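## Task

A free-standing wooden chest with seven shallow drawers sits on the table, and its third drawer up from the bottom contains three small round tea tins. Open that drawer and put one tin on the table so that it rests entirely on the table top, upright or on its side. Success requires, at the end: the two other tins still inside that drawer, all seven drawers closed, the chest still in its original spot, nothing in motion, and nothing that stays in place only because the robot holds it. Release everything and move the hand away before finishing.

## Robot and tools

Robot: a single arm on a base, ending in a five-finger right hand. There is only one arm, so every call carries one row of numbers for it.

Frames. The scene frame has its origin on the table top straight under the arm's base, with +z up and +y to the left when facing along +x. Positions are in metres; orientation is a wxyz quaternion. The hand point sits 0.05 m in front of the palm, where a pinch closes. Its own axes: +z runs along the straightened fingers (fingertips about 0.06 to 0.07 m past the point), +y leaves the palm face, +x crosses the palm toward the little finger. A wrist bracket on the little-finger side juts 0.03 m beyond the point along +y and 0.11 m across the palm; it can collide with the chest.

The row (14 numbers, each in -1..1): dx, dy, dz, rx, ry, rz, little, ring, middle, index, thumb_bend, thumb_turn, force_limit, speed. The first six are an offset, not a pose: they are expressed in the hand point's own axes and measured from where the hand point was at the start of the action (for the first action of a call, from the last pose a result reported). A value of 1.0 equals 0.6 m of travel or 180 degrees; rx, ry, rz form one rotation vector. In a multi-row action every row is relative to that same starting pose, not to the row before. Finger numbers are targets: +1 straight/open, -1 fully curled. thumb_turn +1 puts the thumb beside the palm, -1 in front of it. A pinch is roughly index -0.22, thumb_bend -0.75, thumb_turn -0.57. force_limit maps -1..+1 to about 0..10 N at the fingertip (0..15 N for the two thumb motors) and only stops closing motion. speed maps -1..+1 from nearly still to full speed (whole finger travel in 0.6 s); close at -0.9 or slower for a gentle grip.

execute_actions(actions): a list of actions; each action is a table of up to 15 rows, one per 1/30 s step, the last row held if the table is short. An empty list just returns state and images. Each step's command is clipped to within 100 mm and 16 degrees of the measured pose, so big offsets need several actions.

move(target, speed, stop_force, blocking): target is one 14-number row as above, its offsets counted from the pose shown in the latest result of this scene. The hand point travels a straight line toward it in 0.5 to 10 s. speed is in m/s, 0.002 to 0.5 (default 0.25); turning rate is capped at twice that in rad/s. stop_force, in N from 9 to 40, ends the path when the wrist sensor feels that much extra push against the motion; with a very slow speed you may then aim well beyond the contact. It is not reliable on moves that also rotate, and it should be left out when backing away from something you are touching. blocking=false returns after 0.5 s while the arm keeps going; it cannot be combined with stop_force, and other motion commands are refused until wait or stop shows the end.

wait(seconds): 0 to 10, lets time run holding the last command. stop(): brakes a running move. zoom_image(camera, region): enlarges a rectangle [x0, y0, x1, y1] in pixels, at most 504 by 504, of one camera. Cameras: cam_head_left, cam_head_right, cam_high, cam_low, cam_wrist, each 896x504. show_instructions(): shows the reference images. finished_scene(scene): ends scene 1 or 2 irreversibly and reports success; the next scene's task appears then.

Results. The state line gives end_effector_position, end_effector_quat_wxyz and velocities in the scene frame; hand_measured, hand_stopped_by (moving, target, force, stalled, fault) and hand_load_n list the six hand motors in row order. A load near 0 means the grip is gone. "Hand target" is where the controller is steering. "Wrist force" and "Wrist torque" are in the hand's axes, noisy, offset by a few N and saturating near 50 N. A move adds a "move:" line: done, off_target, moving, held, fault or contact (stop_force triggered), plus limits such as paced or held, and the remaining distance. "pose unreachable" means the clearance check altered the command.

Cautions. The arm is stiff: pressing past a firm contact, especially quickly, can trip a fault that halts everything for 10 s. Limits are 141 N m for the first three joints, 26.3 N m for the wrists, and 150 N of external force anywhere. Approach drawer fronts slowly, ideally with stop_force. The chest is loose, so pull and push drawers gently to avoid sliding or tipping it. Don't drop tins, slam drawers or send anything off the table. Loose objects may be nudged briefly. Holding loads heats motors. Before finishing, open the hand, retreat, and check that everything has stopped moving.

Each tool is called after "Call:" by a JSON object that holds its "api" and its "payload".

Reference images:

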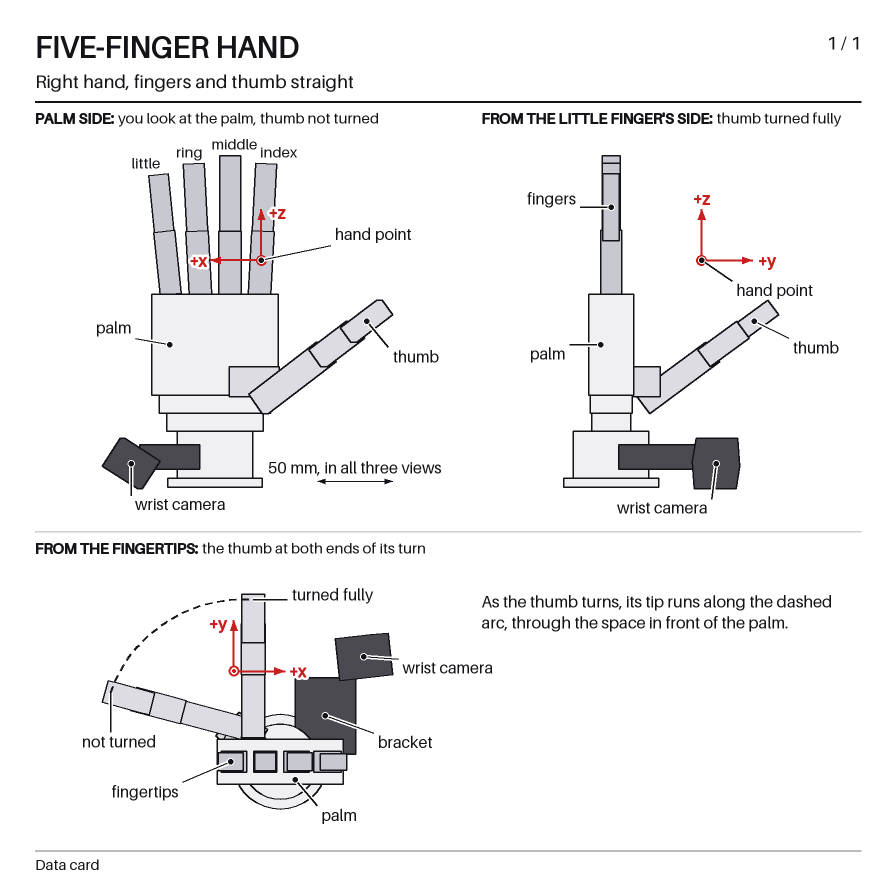

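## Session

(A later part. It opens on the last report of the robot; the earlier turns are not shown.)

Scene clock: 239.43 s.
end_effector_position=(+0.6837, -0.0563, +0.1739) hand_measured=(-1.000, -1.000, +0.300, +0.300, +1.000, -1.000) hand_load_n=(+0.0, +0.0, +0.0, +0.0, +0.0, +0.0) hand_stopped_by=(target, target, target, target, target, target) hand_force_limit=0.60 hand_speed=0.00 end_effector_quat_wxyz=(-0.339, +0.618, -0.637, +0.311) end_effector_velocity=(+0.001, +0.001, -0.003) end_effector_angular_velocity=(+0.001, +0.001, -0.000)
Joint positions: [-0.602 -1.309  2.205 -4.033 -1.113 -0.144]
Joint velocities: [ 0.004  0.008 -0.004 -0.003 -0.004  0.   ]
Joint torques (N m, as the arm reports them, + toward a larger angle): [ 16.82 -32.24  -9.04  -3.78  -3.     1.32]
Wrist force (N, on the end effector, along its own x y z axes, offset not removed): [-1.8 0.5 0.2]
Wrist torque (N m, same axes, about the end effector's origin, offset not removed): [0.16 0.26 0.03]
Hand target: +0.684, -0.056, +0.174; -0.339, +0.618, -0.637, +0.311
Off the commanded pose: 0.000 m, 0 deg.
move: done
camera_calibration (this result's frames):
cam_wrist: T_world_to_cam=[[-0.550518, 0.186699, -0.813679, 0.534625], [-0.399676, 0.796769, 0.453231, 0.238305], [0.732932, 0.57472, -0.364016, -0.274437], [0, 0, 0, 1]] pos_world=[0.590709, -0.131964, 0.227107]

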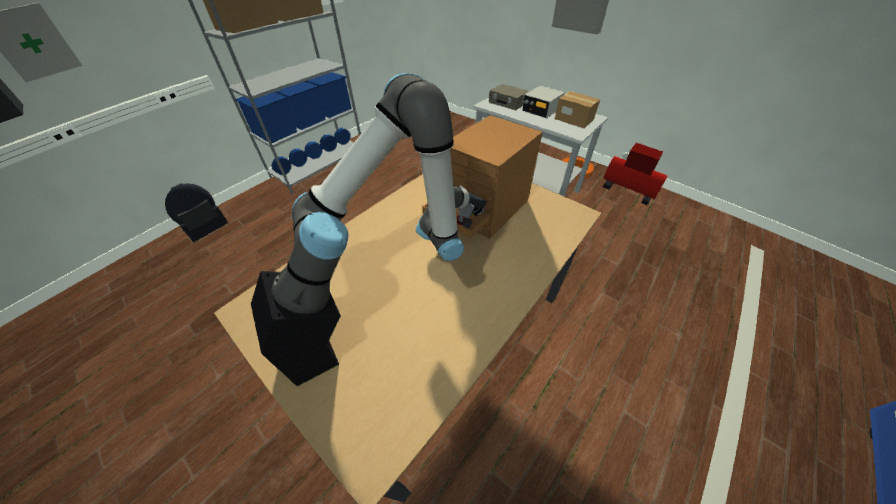

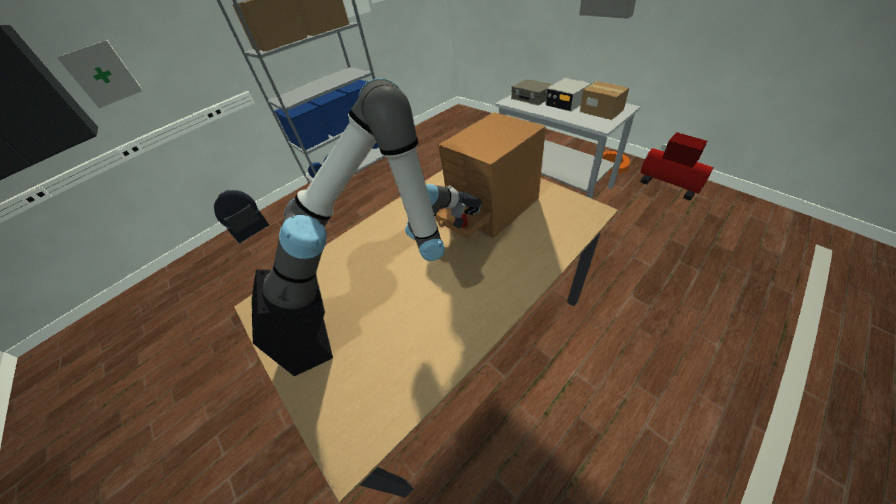

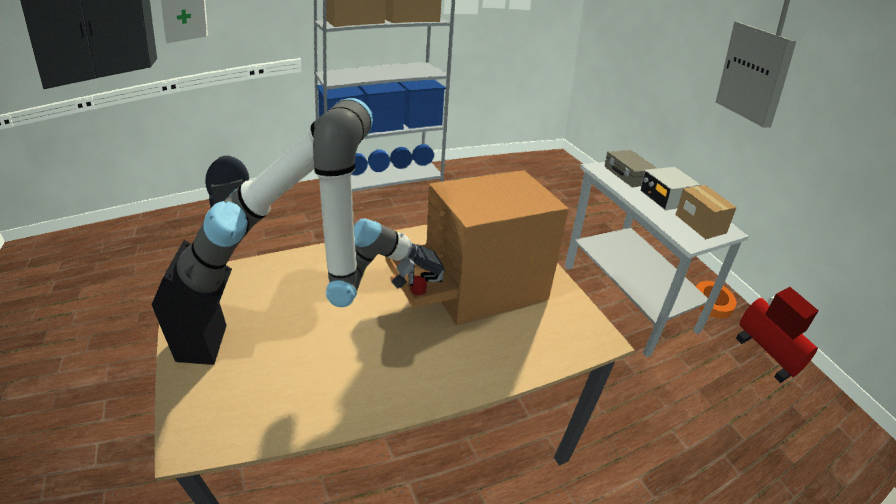

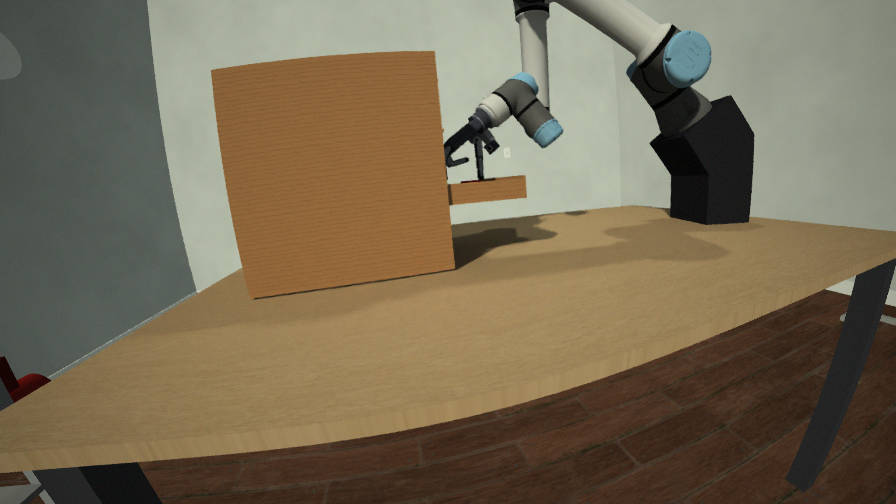

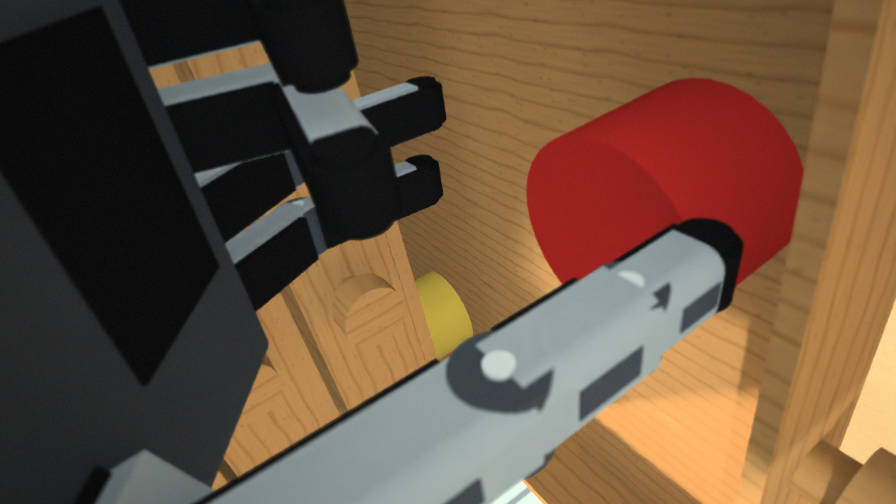

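Call:
{"api": "move", "payload": {"target": [-0.006,0.030,0.022,0,0,0,-1,-1,0.3,0.3,1,-1,0.6,0], "speed": 0.012, "stop_force": 9}}

Call:
{"api": "zoom_image", "payload": {"camera": "cam_high", "region": [370,220,490,320]}}

Scene clock: 244.03 s.
end_effector_position=(+0.6841, -0.0517, +0.1521) hand_measured=(-1.000, -1.000, +0.300, +0.300, +1.000, -1.000) hand_load_n=(+0.0, +0.0, +0.0, +0.0, +0.0, +0.0) hand_stopped_by=(target, target, target, target, target, target) hand_force_limit=0.60 hand_speed=0.00 end_effector_quat_wxyz=(-0.339, +0.618, -0.637, +0.311) end_effector_velocity=(-0.000, +0.001, -0.003) end_effector_angular_velocity=(+0.001, -0.000, +0.001)
Joint positions: [-0.584 -1.243  2.181 -4.075 -1.131 -0.144]
Joint velocities: [ 0.002  0.008 -0.002 -0.005 -0.001  0.   ]
Joint torques (N m, as the arm reports them, + toward a larger angle): [ 17.58 -30.85  -8.96  -3.54  -2.94  -0.07]
Wrist force (N, on the end effector, along its own x y z axes, offset not removed): [-1.8 0.0 0.7]
Wrist torque (N m, same axes, about the end effector's origin, offset not removed): [0.01 0.29 -0.03]
Hand target: +0.684, -0.052, +0.152; -0.339, +0.618, -0.637, +0.311
Off the commanded pose: 0.000 m, 0 deg.
move: done
camera_calibration (this result's frames):
cam_wrist: T_world_to_cam=[[-0.550545, 0.186684, -0.813664, 0.516201], [-0.399678, 0.796764, 0.453238, 0.244643], [0.73291, 0.574732, -0.364041, -0.285317], [0, 0, 0, 1]] pos_world=[0.591082, -0.127308, 0.205266]

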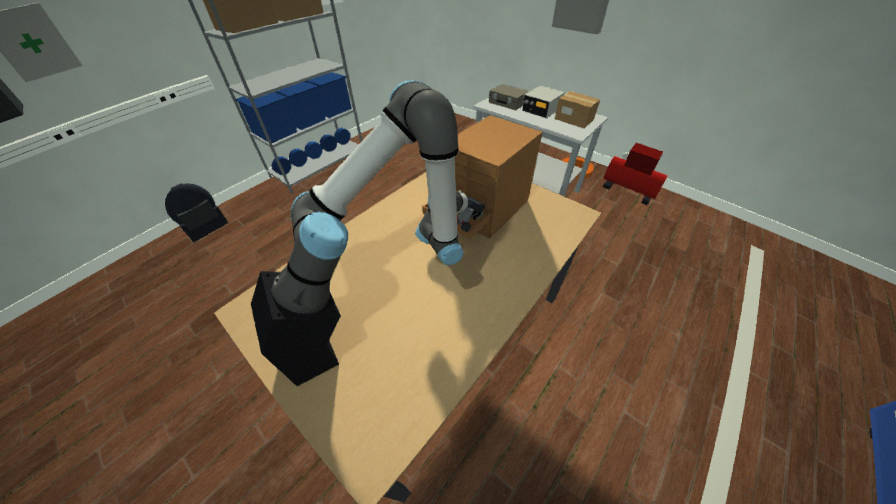

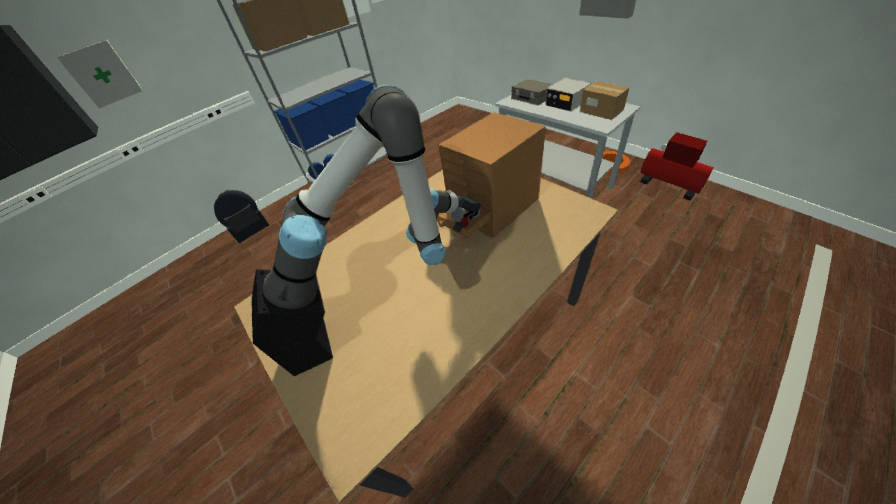

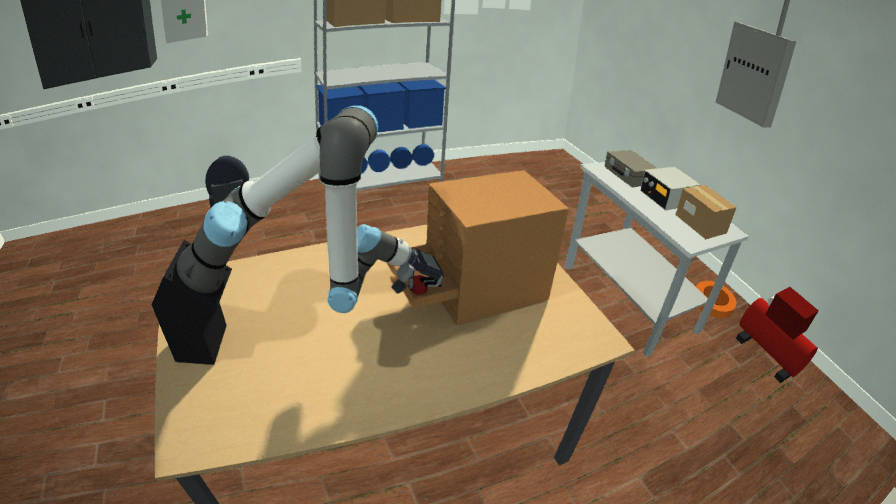

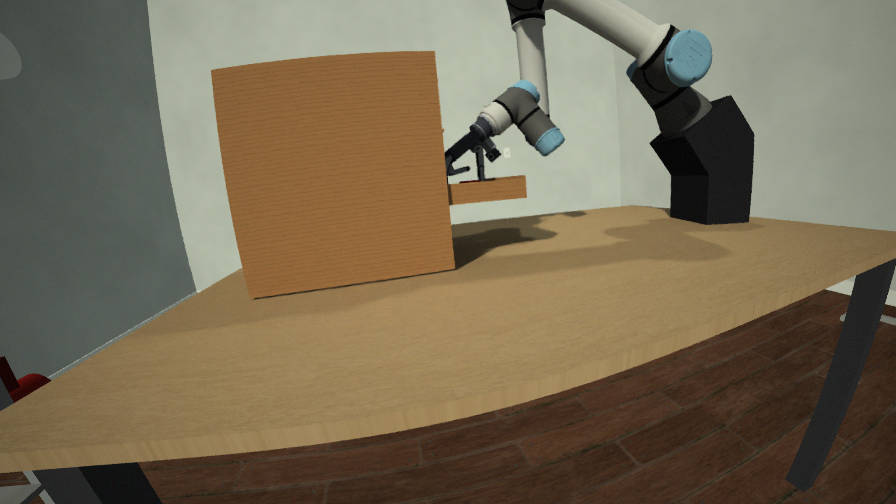

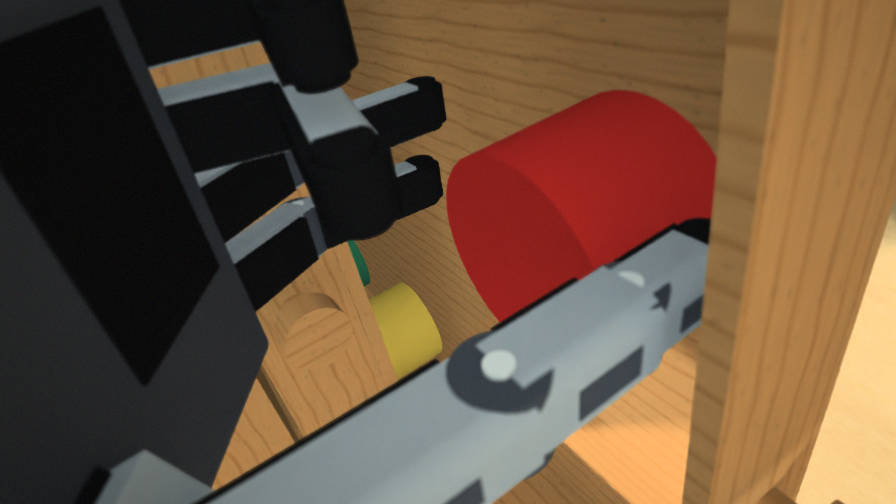

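Region (370, 220, 490, 320) of cam_high's 896x504 image, scaled by 4.200, with more detail than that image has.

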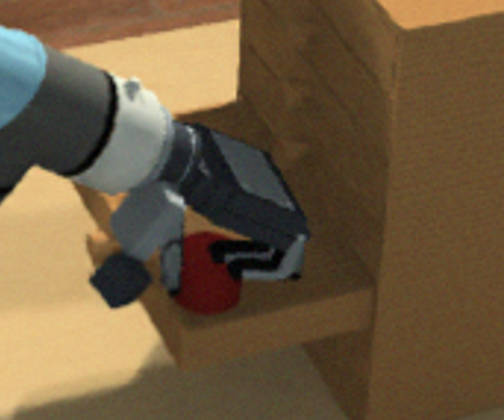

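Call:
{"api": "execute_actions", "payload": {"actions": [[[0,0,0,0,0,0,-1,-1,-0.3,-0.3,1,-1,0.3,-0.6]],[[0,0,0,0,0,0,-1,-1,-0.3,-0.3,1,-1,0.3,-0.6]],[[0,0,0,0,0,0,-1,-1,-0.3,-0.3,1,-1,0.3,-0.6]]]}}

Call:
{"api": "zoom_image", "payload": {"camera": "cam_high", "region": [370,220,490,320]}}

Scene clock: 248.17 s.
end_effector_position=(+0.6841, -0.0516, +0.1520) hand_measured=(-1.000, -1.000, -0.138, -0.160, +1.002, -1.000) hand_load_n=(+0.0, +0.0, +7.0, +11.0, +3.0, +1.0) hand_stopped_by=(target, target, force, force, target, target) hand_force_limit=0.30 hand_speed=-0.60 end_effector_quat_wxyz=(-0.339, +0.618, -0.637, +0.311) end_effector_velocity=(+0.000, -0.000, +0.000) end_effector_angular_velocity=(-0.001, -0.001, -0.000)
Joint positions: [-0.583 -1.243  2.181 -4.075 -1.131 -0.144]
Joint velocities: [ 0.     0.    -0.    -0.001 -0.001 -0.   ]
Joint torques (N m, as the arm reports them, + toward a larger angle): [  0.47 -42.16   4.91  -1.74   2.57   0.37]
Wrist force (N, on the end effector, along its own x y z axes, offset not removed): [-2.3 1.2 1.4]
Wrist torque (N m, same axes, about the end effector's origin, offset not removed): [0.15 0.36 -0.08]
Hand target: +0.684, -0.052, +0.152; -0.339, +0.618, -0.637, +0.311
Off the commanded pose: 0.000 m, 0 deg.
camera_calibration (this result's frames):
cam_wrist: T_world_to_cam=[[-0.55057, 0.186722, -0.813638, 0.516189], [-0.399722, 0.796697, 0.453317, 0.24461], [0.732868, 0.574812, -0.364, -0.285336], [0, 0, 0, 1]] pos_world=[0.591088, -0.12725, 0.205243]

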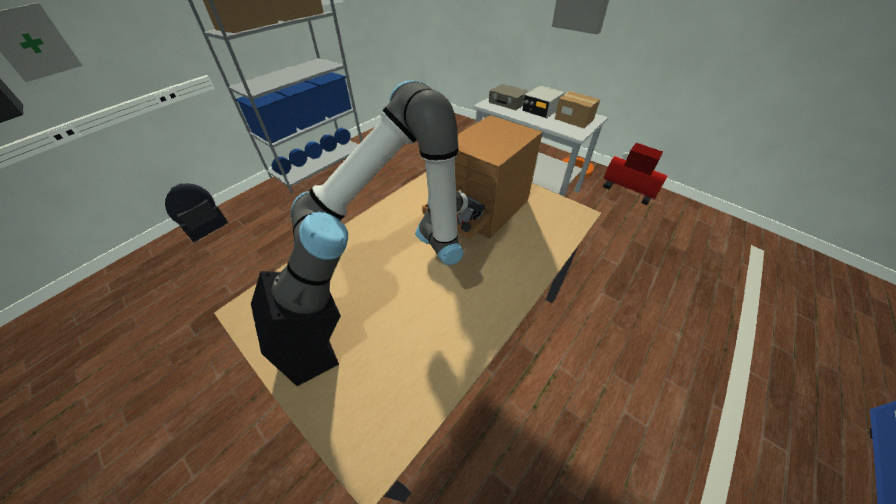

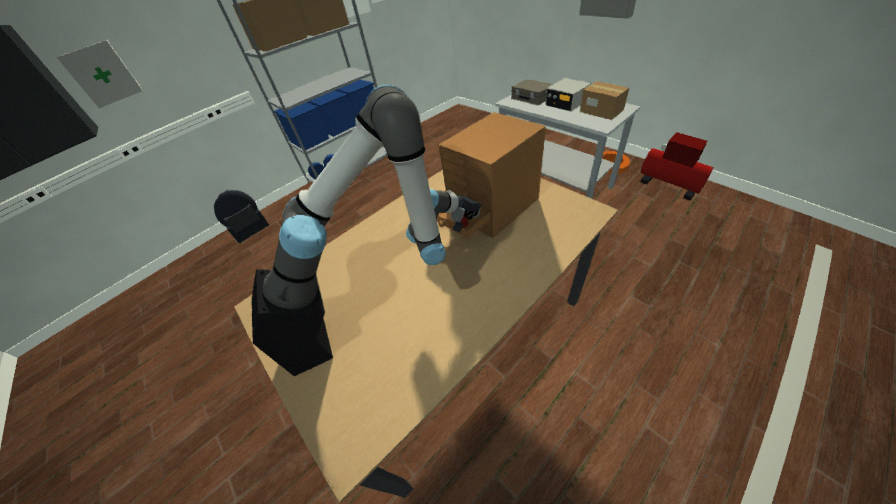

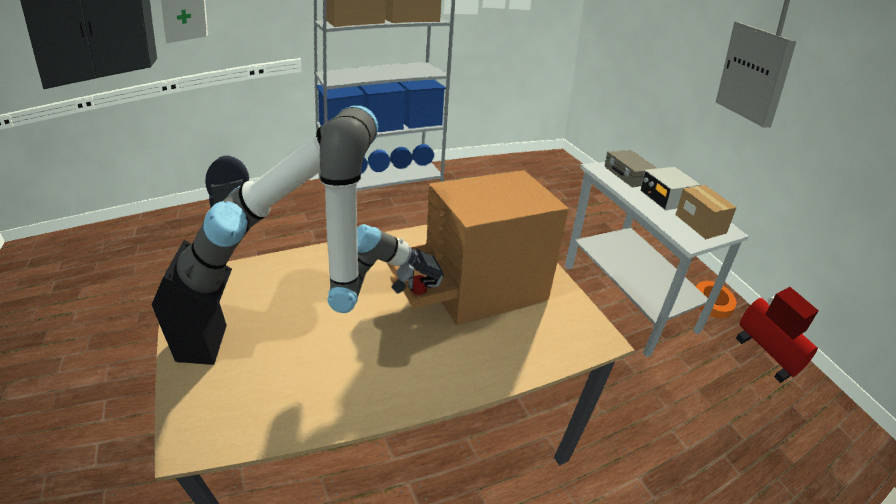

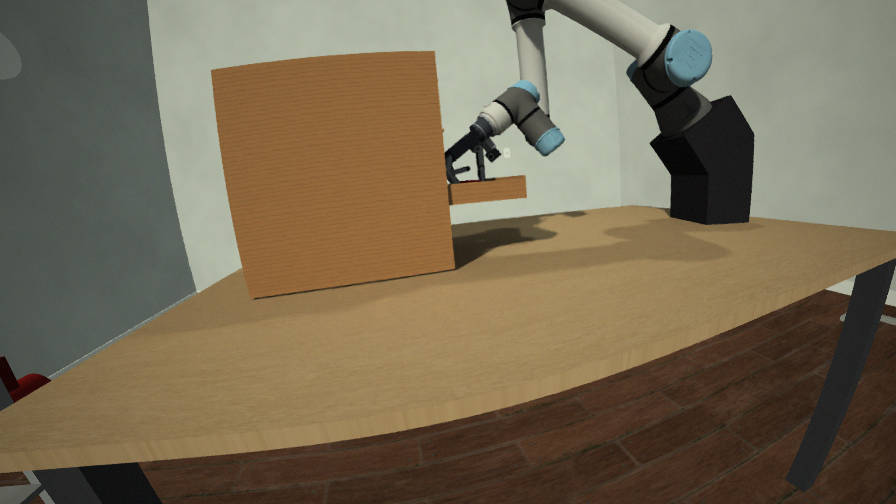

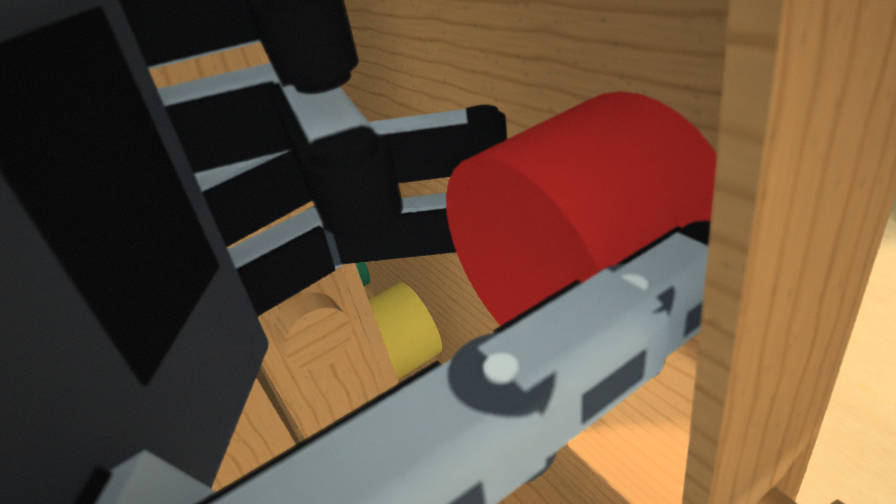

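Region (370, 220, 490, 320) of cam_high's 896x504 image, scaled by 4.200, with more detail than that image has.

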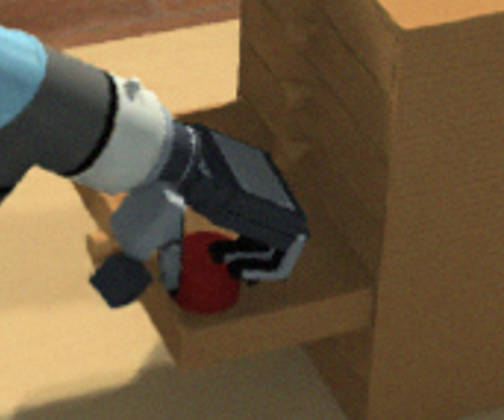

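Call:
{"api": "move", "payload": {"target": [0,-0.054,-0.04,0,0,0,-1,-1,-0.3,-0.3,1,-1,0.3,-0.6], "speed": 0.04}}

Call:
{"api": "zoom_image", "payload": {"camera": "cam_low", "region": [400,80,600,230]}}

Scene clock: 250.83 s.
end_effector_position=(+0.6832, -0.0536, +0.1920) hand_measured=(-1.000, -1.000, -0.138, -0.160, +1.002, -1.000) hand_load_n=(+0.0, +0.0, +7.0, +11.0, +3.0, +1.0) hand_stopped_by=(target, target, force, force, target, target) hand_force_limit=0.30 hand_speed=-0.60 end_effector_quat_wxyz=(-0.339, +0.618, -0.637, +0.311) end_effector_velocity=(-0.000, -0.000, +0.003) end_effector_angular_velocity=(-0.000, +0.001, +0.001)
Joint positions: [-0.601 -1.363  2.225 -3.999 -1.114 -0.144]
Joint velocities: [-0.001 -0.009  0.003  0.007  0.002 -0.001]
Joint torques (N m, as the arm reports them, + toward a larger angle): [ -5.16 -42.62   5.02  -1.35   3.03  -1.69]
Wrist force (N, on the end effector, along its own x y z axes, offset not removed): [-3.5 0.1 1.2]
Wrist torque (N m, same axes, about the end effector's origin, offset not removed): [0.07 0.51 -0.13]
Hand target: +0.683, -0.054, +0.192; -0.339, +0.618, -0.637, +0.311
Off the commanded pose: 0.000 m, 0 deg.
move: done
camera_calibration (this result's frames):
cam_wrist: T_world_to_cam=[[-0.550507, 0.186834, -0.813656, 0.548601], [-0.399682, 0.796694, 0.453358, 0.227707], [0.732937, 0.57478, -0.363911, -0.269097], [0, 0, 0, 1]] pos_world=[0.59025, -0.129238, 0.245212]

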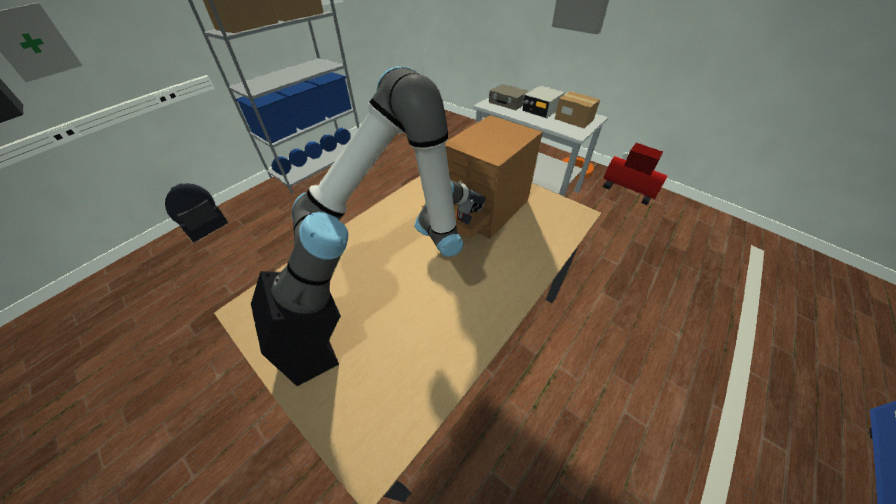

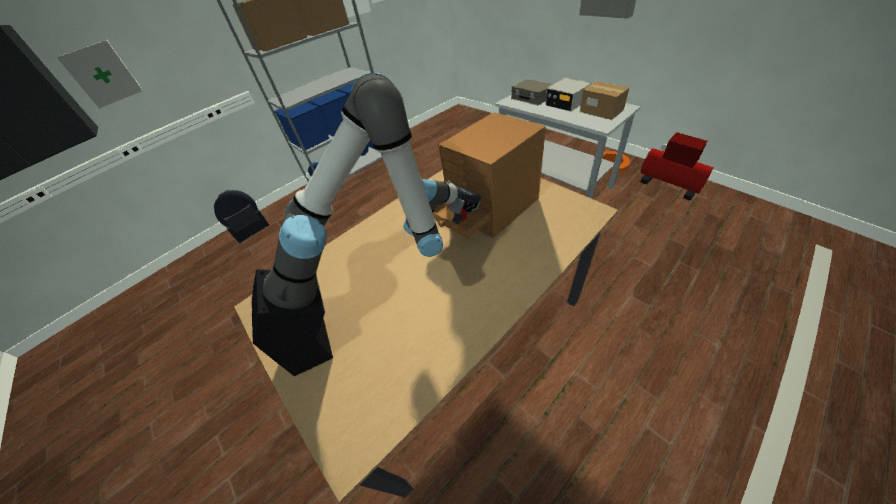

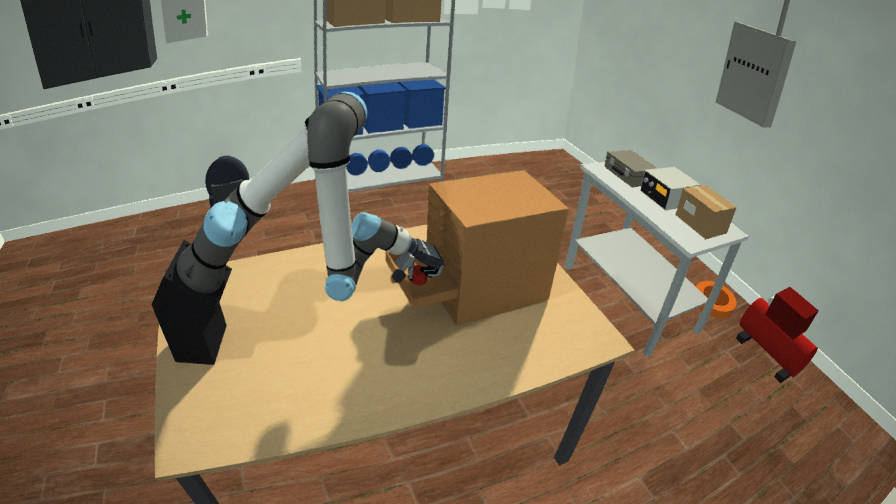

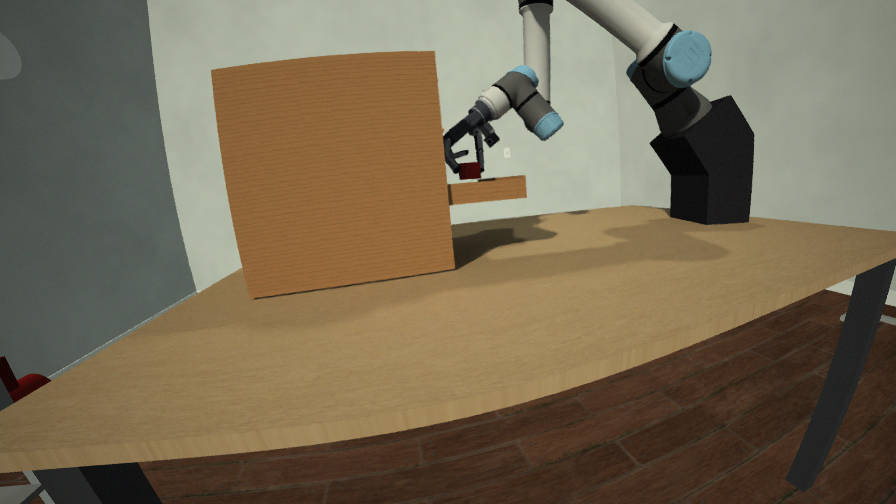

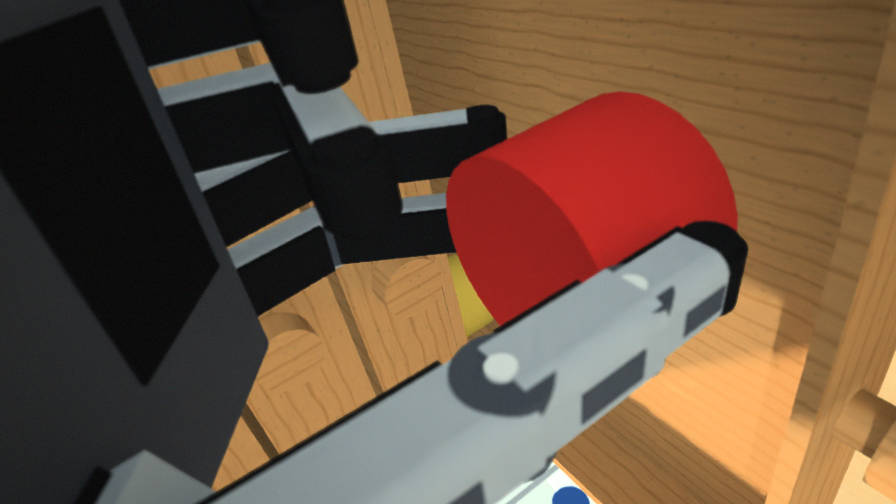

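Region (400, 80, 600, 230) of cam_low's 896x504 image, scaled by 2.520, with more detail than that image has; it fills the top 378 rows of this view, and the rest is white.

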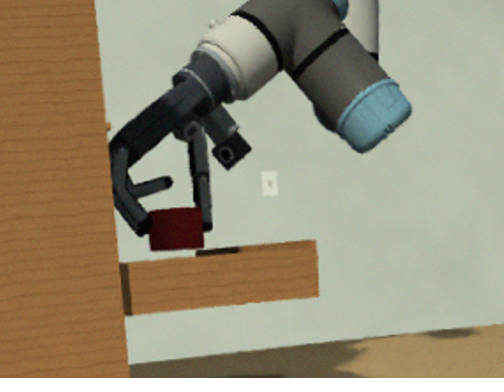

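Call:
{"api": "move", "payload": {"target": [0,-0.027,-0.02,0,0,0,-1,-1,-0.3,-0.3,1,-1,0.3,-0.6], "speed": 0.05}}

Call:
{"api": "move", "payload": {"target": [0.33,0.06,-0.08,0,0,0,-1,-1,-0.3,-0.3,1,-1,0.3,-0.6], "speed": 0.12}}

Scene clock: 253.33 s.
end_effector_position=(+0.6828, -0.0546, +0.2119) hand_measured=(-1.000, -1.000, -0.138, -0.160, +1.002, -1.000) hand_load_n=(+0.0, +0.0, +7.0, +11.0, +3.0, +1.0) hand_stopped_by=(target, target, force, force, target, target) hand_force_limit=0.30 hand_speed=-0.60 end_effector_quat_wxyz=(-0.339, +0.618, -0.637, +0.311) end_effector_velocity=(-0.000, +0.001, +0.003) end_effector_angular_velocity=(+0.001, -0.000, +0.001)
Joint positions: [-0.611 -1.423  2.242 -3.956 -1.104 -0.144]
Joint velocities: [-0.001 -0.009  0.003  0.006  0.002  0.   ]
Joint torques (N m, as the arm reports them, + toward a larger angle): [ -3.96 -42.58   4.76  -1.36   3.3   -0.82]
Wrist force (N, on the end effector, along its own x y z axes, offset not removed): [-2.9 0.3 0.8]
Wrist torque (N m, same axes, about the end effector's origin, offset not removed): [0.05 0.35 -0.12]
Hand target: +0.683, -0.055, +0.212; -0.339, +0.618, -0.637, +0.311
Off the commanded pose: 0.000 m, 0 deg.
move: done
camera_calibration (this result's frames):
cam_wrist: T_world_to_cam=[[-0.55044, 0.186946, -0.813675, 0.564657], [-0.399642, 0.796692, 0.453397, 0.2193], [0.733009, 0.574747, -0.36382, -0.261088], [0, 0, 0, 1]] pos_world=[0.589832, -0.130216, 0.265028]

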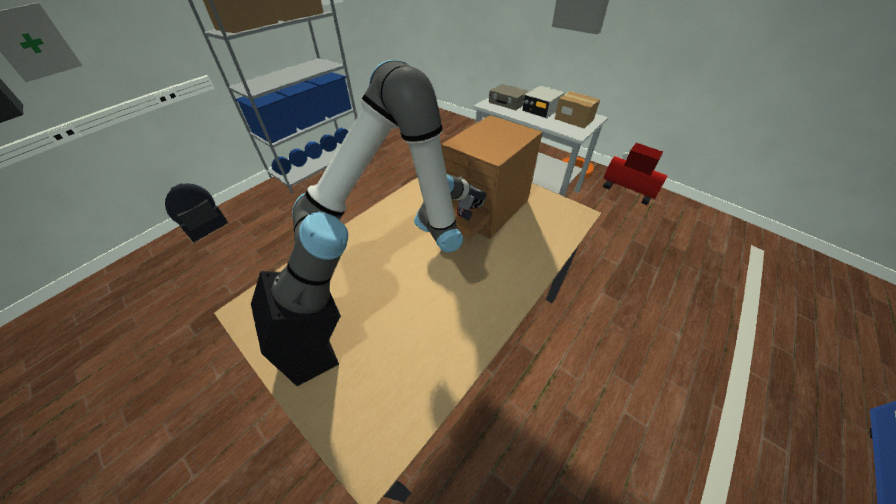

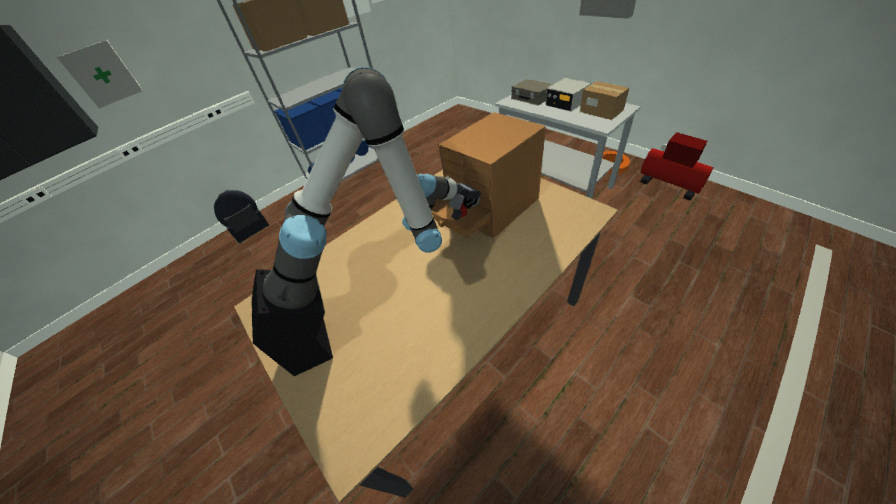

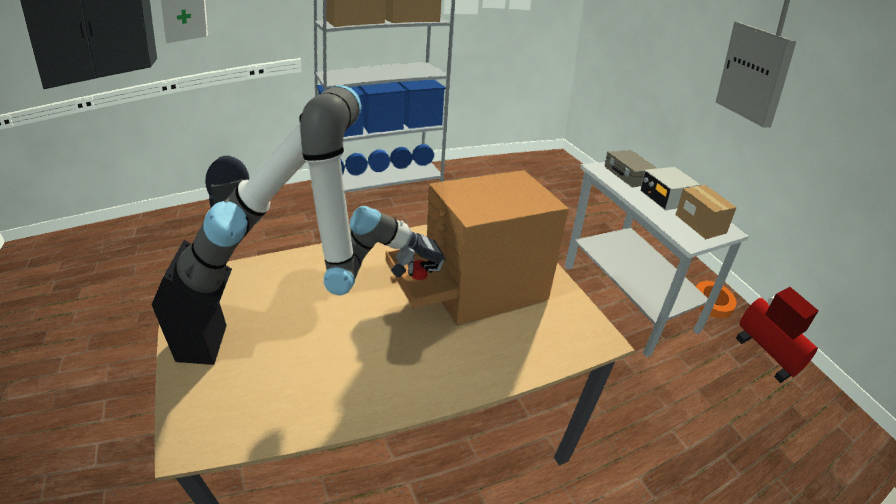

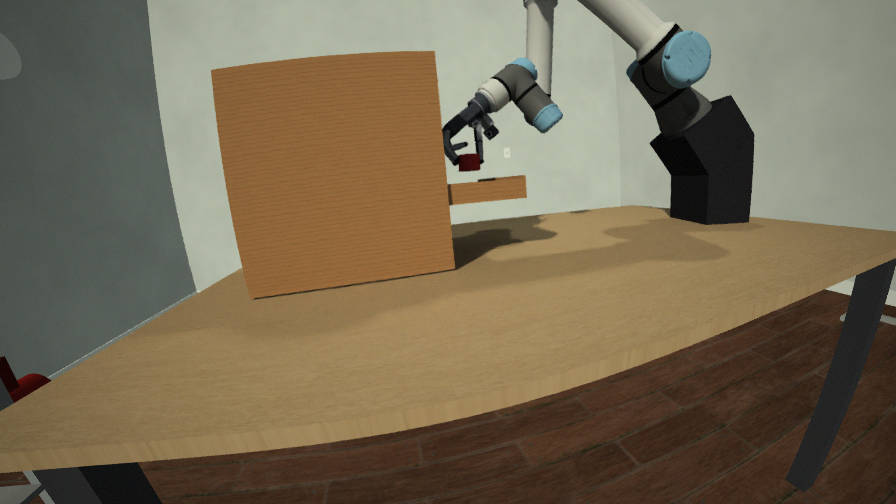

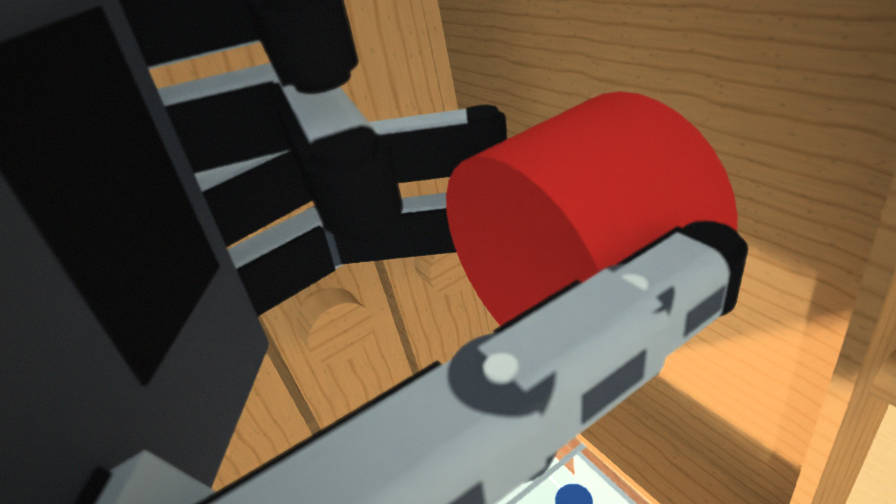

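Scene clock: 255.63 s.
end_effector_position=(+0.6216, -0.2519, +0.2005) hand_measured=(-1.000, -1.000, -0.138, -0.160, +1.002, -1.000) hand_load_n=(+0.0, +0.0, +7.0, +11.0, +3.0, +1.0) hand_stopped_by=(target, target, force, force, target, target) hand_force_limit=0.30 hand_speed=-0.60 end_effector_quat_wxyz=(-0.339, +0.618, -0.637, +0.311) end_effector_velocity=(-0.000, -0.002, -0.000) end_effector_angular_velocity=(+0.001, -0.000, +0.001)
Joint positions: [-1.142 -1.348  2.174 -3.96  -0.573 -0.148]
Joint velocities: [-0.004  0.003 -0.004  0.001  0.005  0.   ]
Joint torques (N m, as the arm reports them, + toward a larger angle): [-13.93 -27.94 -12.8   -0.72   3.41   1.32]
Wrist force (N, on the end effector, along its own x y z axes, offset not removed): [-2.7 2.3 1.5]
Wrist torque (N m, same axes, about the end effector's origin, offset not removed): [0.34 0.35 -0.07]
Hand target: +0.622, -0.252, +0.200; -0.339, +0.618, -0.637, +0.311
Off the commanded pose: 0.000 m, 0 deg.
move: done
camera_calibration (this result's frames):
cam_wrist: T_world_to_cam=[[-0.550366, 0.187041, -0.813703, 0.55856], [-0.399544, 0.796748, 0.453384, 0.357171], [0.733118, 0.574637, -0.363772, -0.107052], [0, 0, 0, 1]] pos_world=[0.5286, -0.327533, 0.253624]

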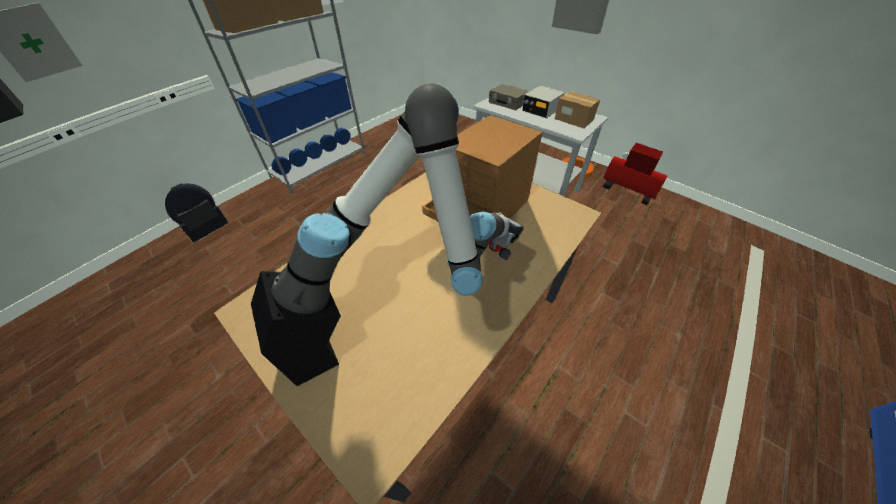

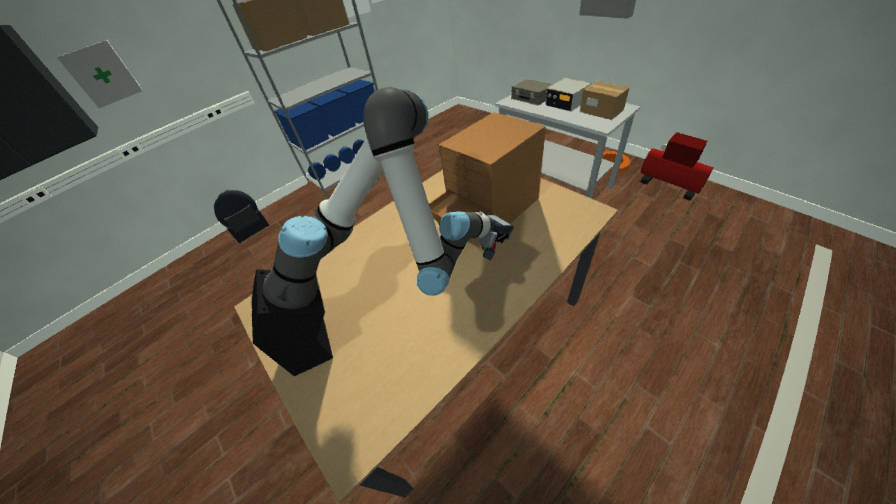

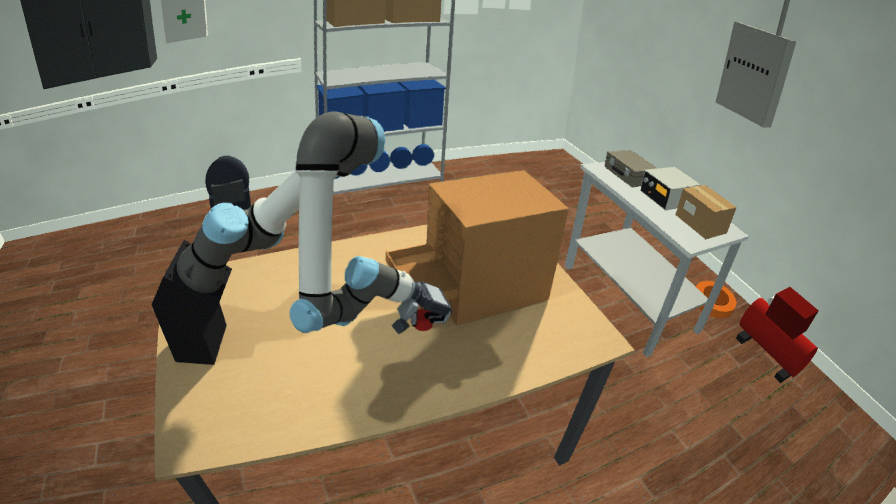

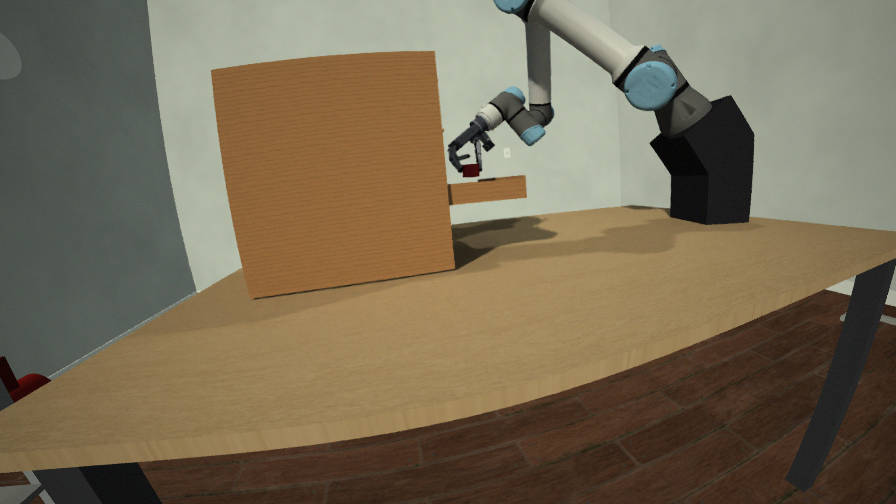

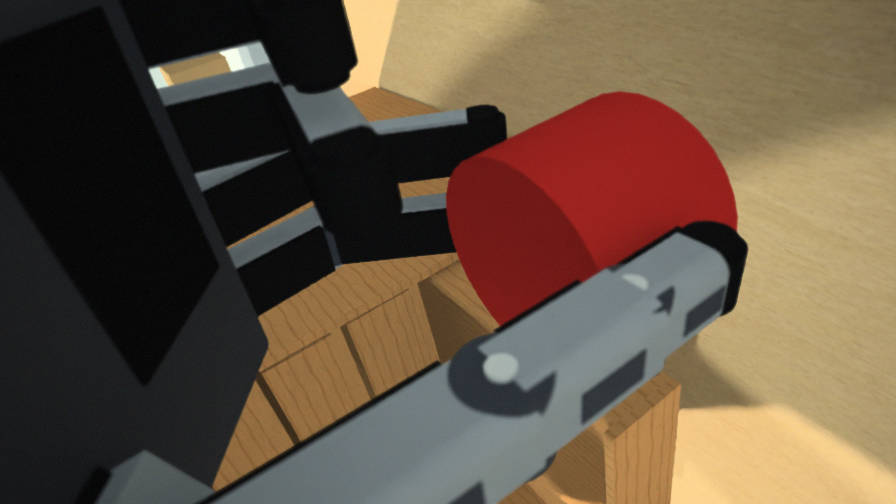

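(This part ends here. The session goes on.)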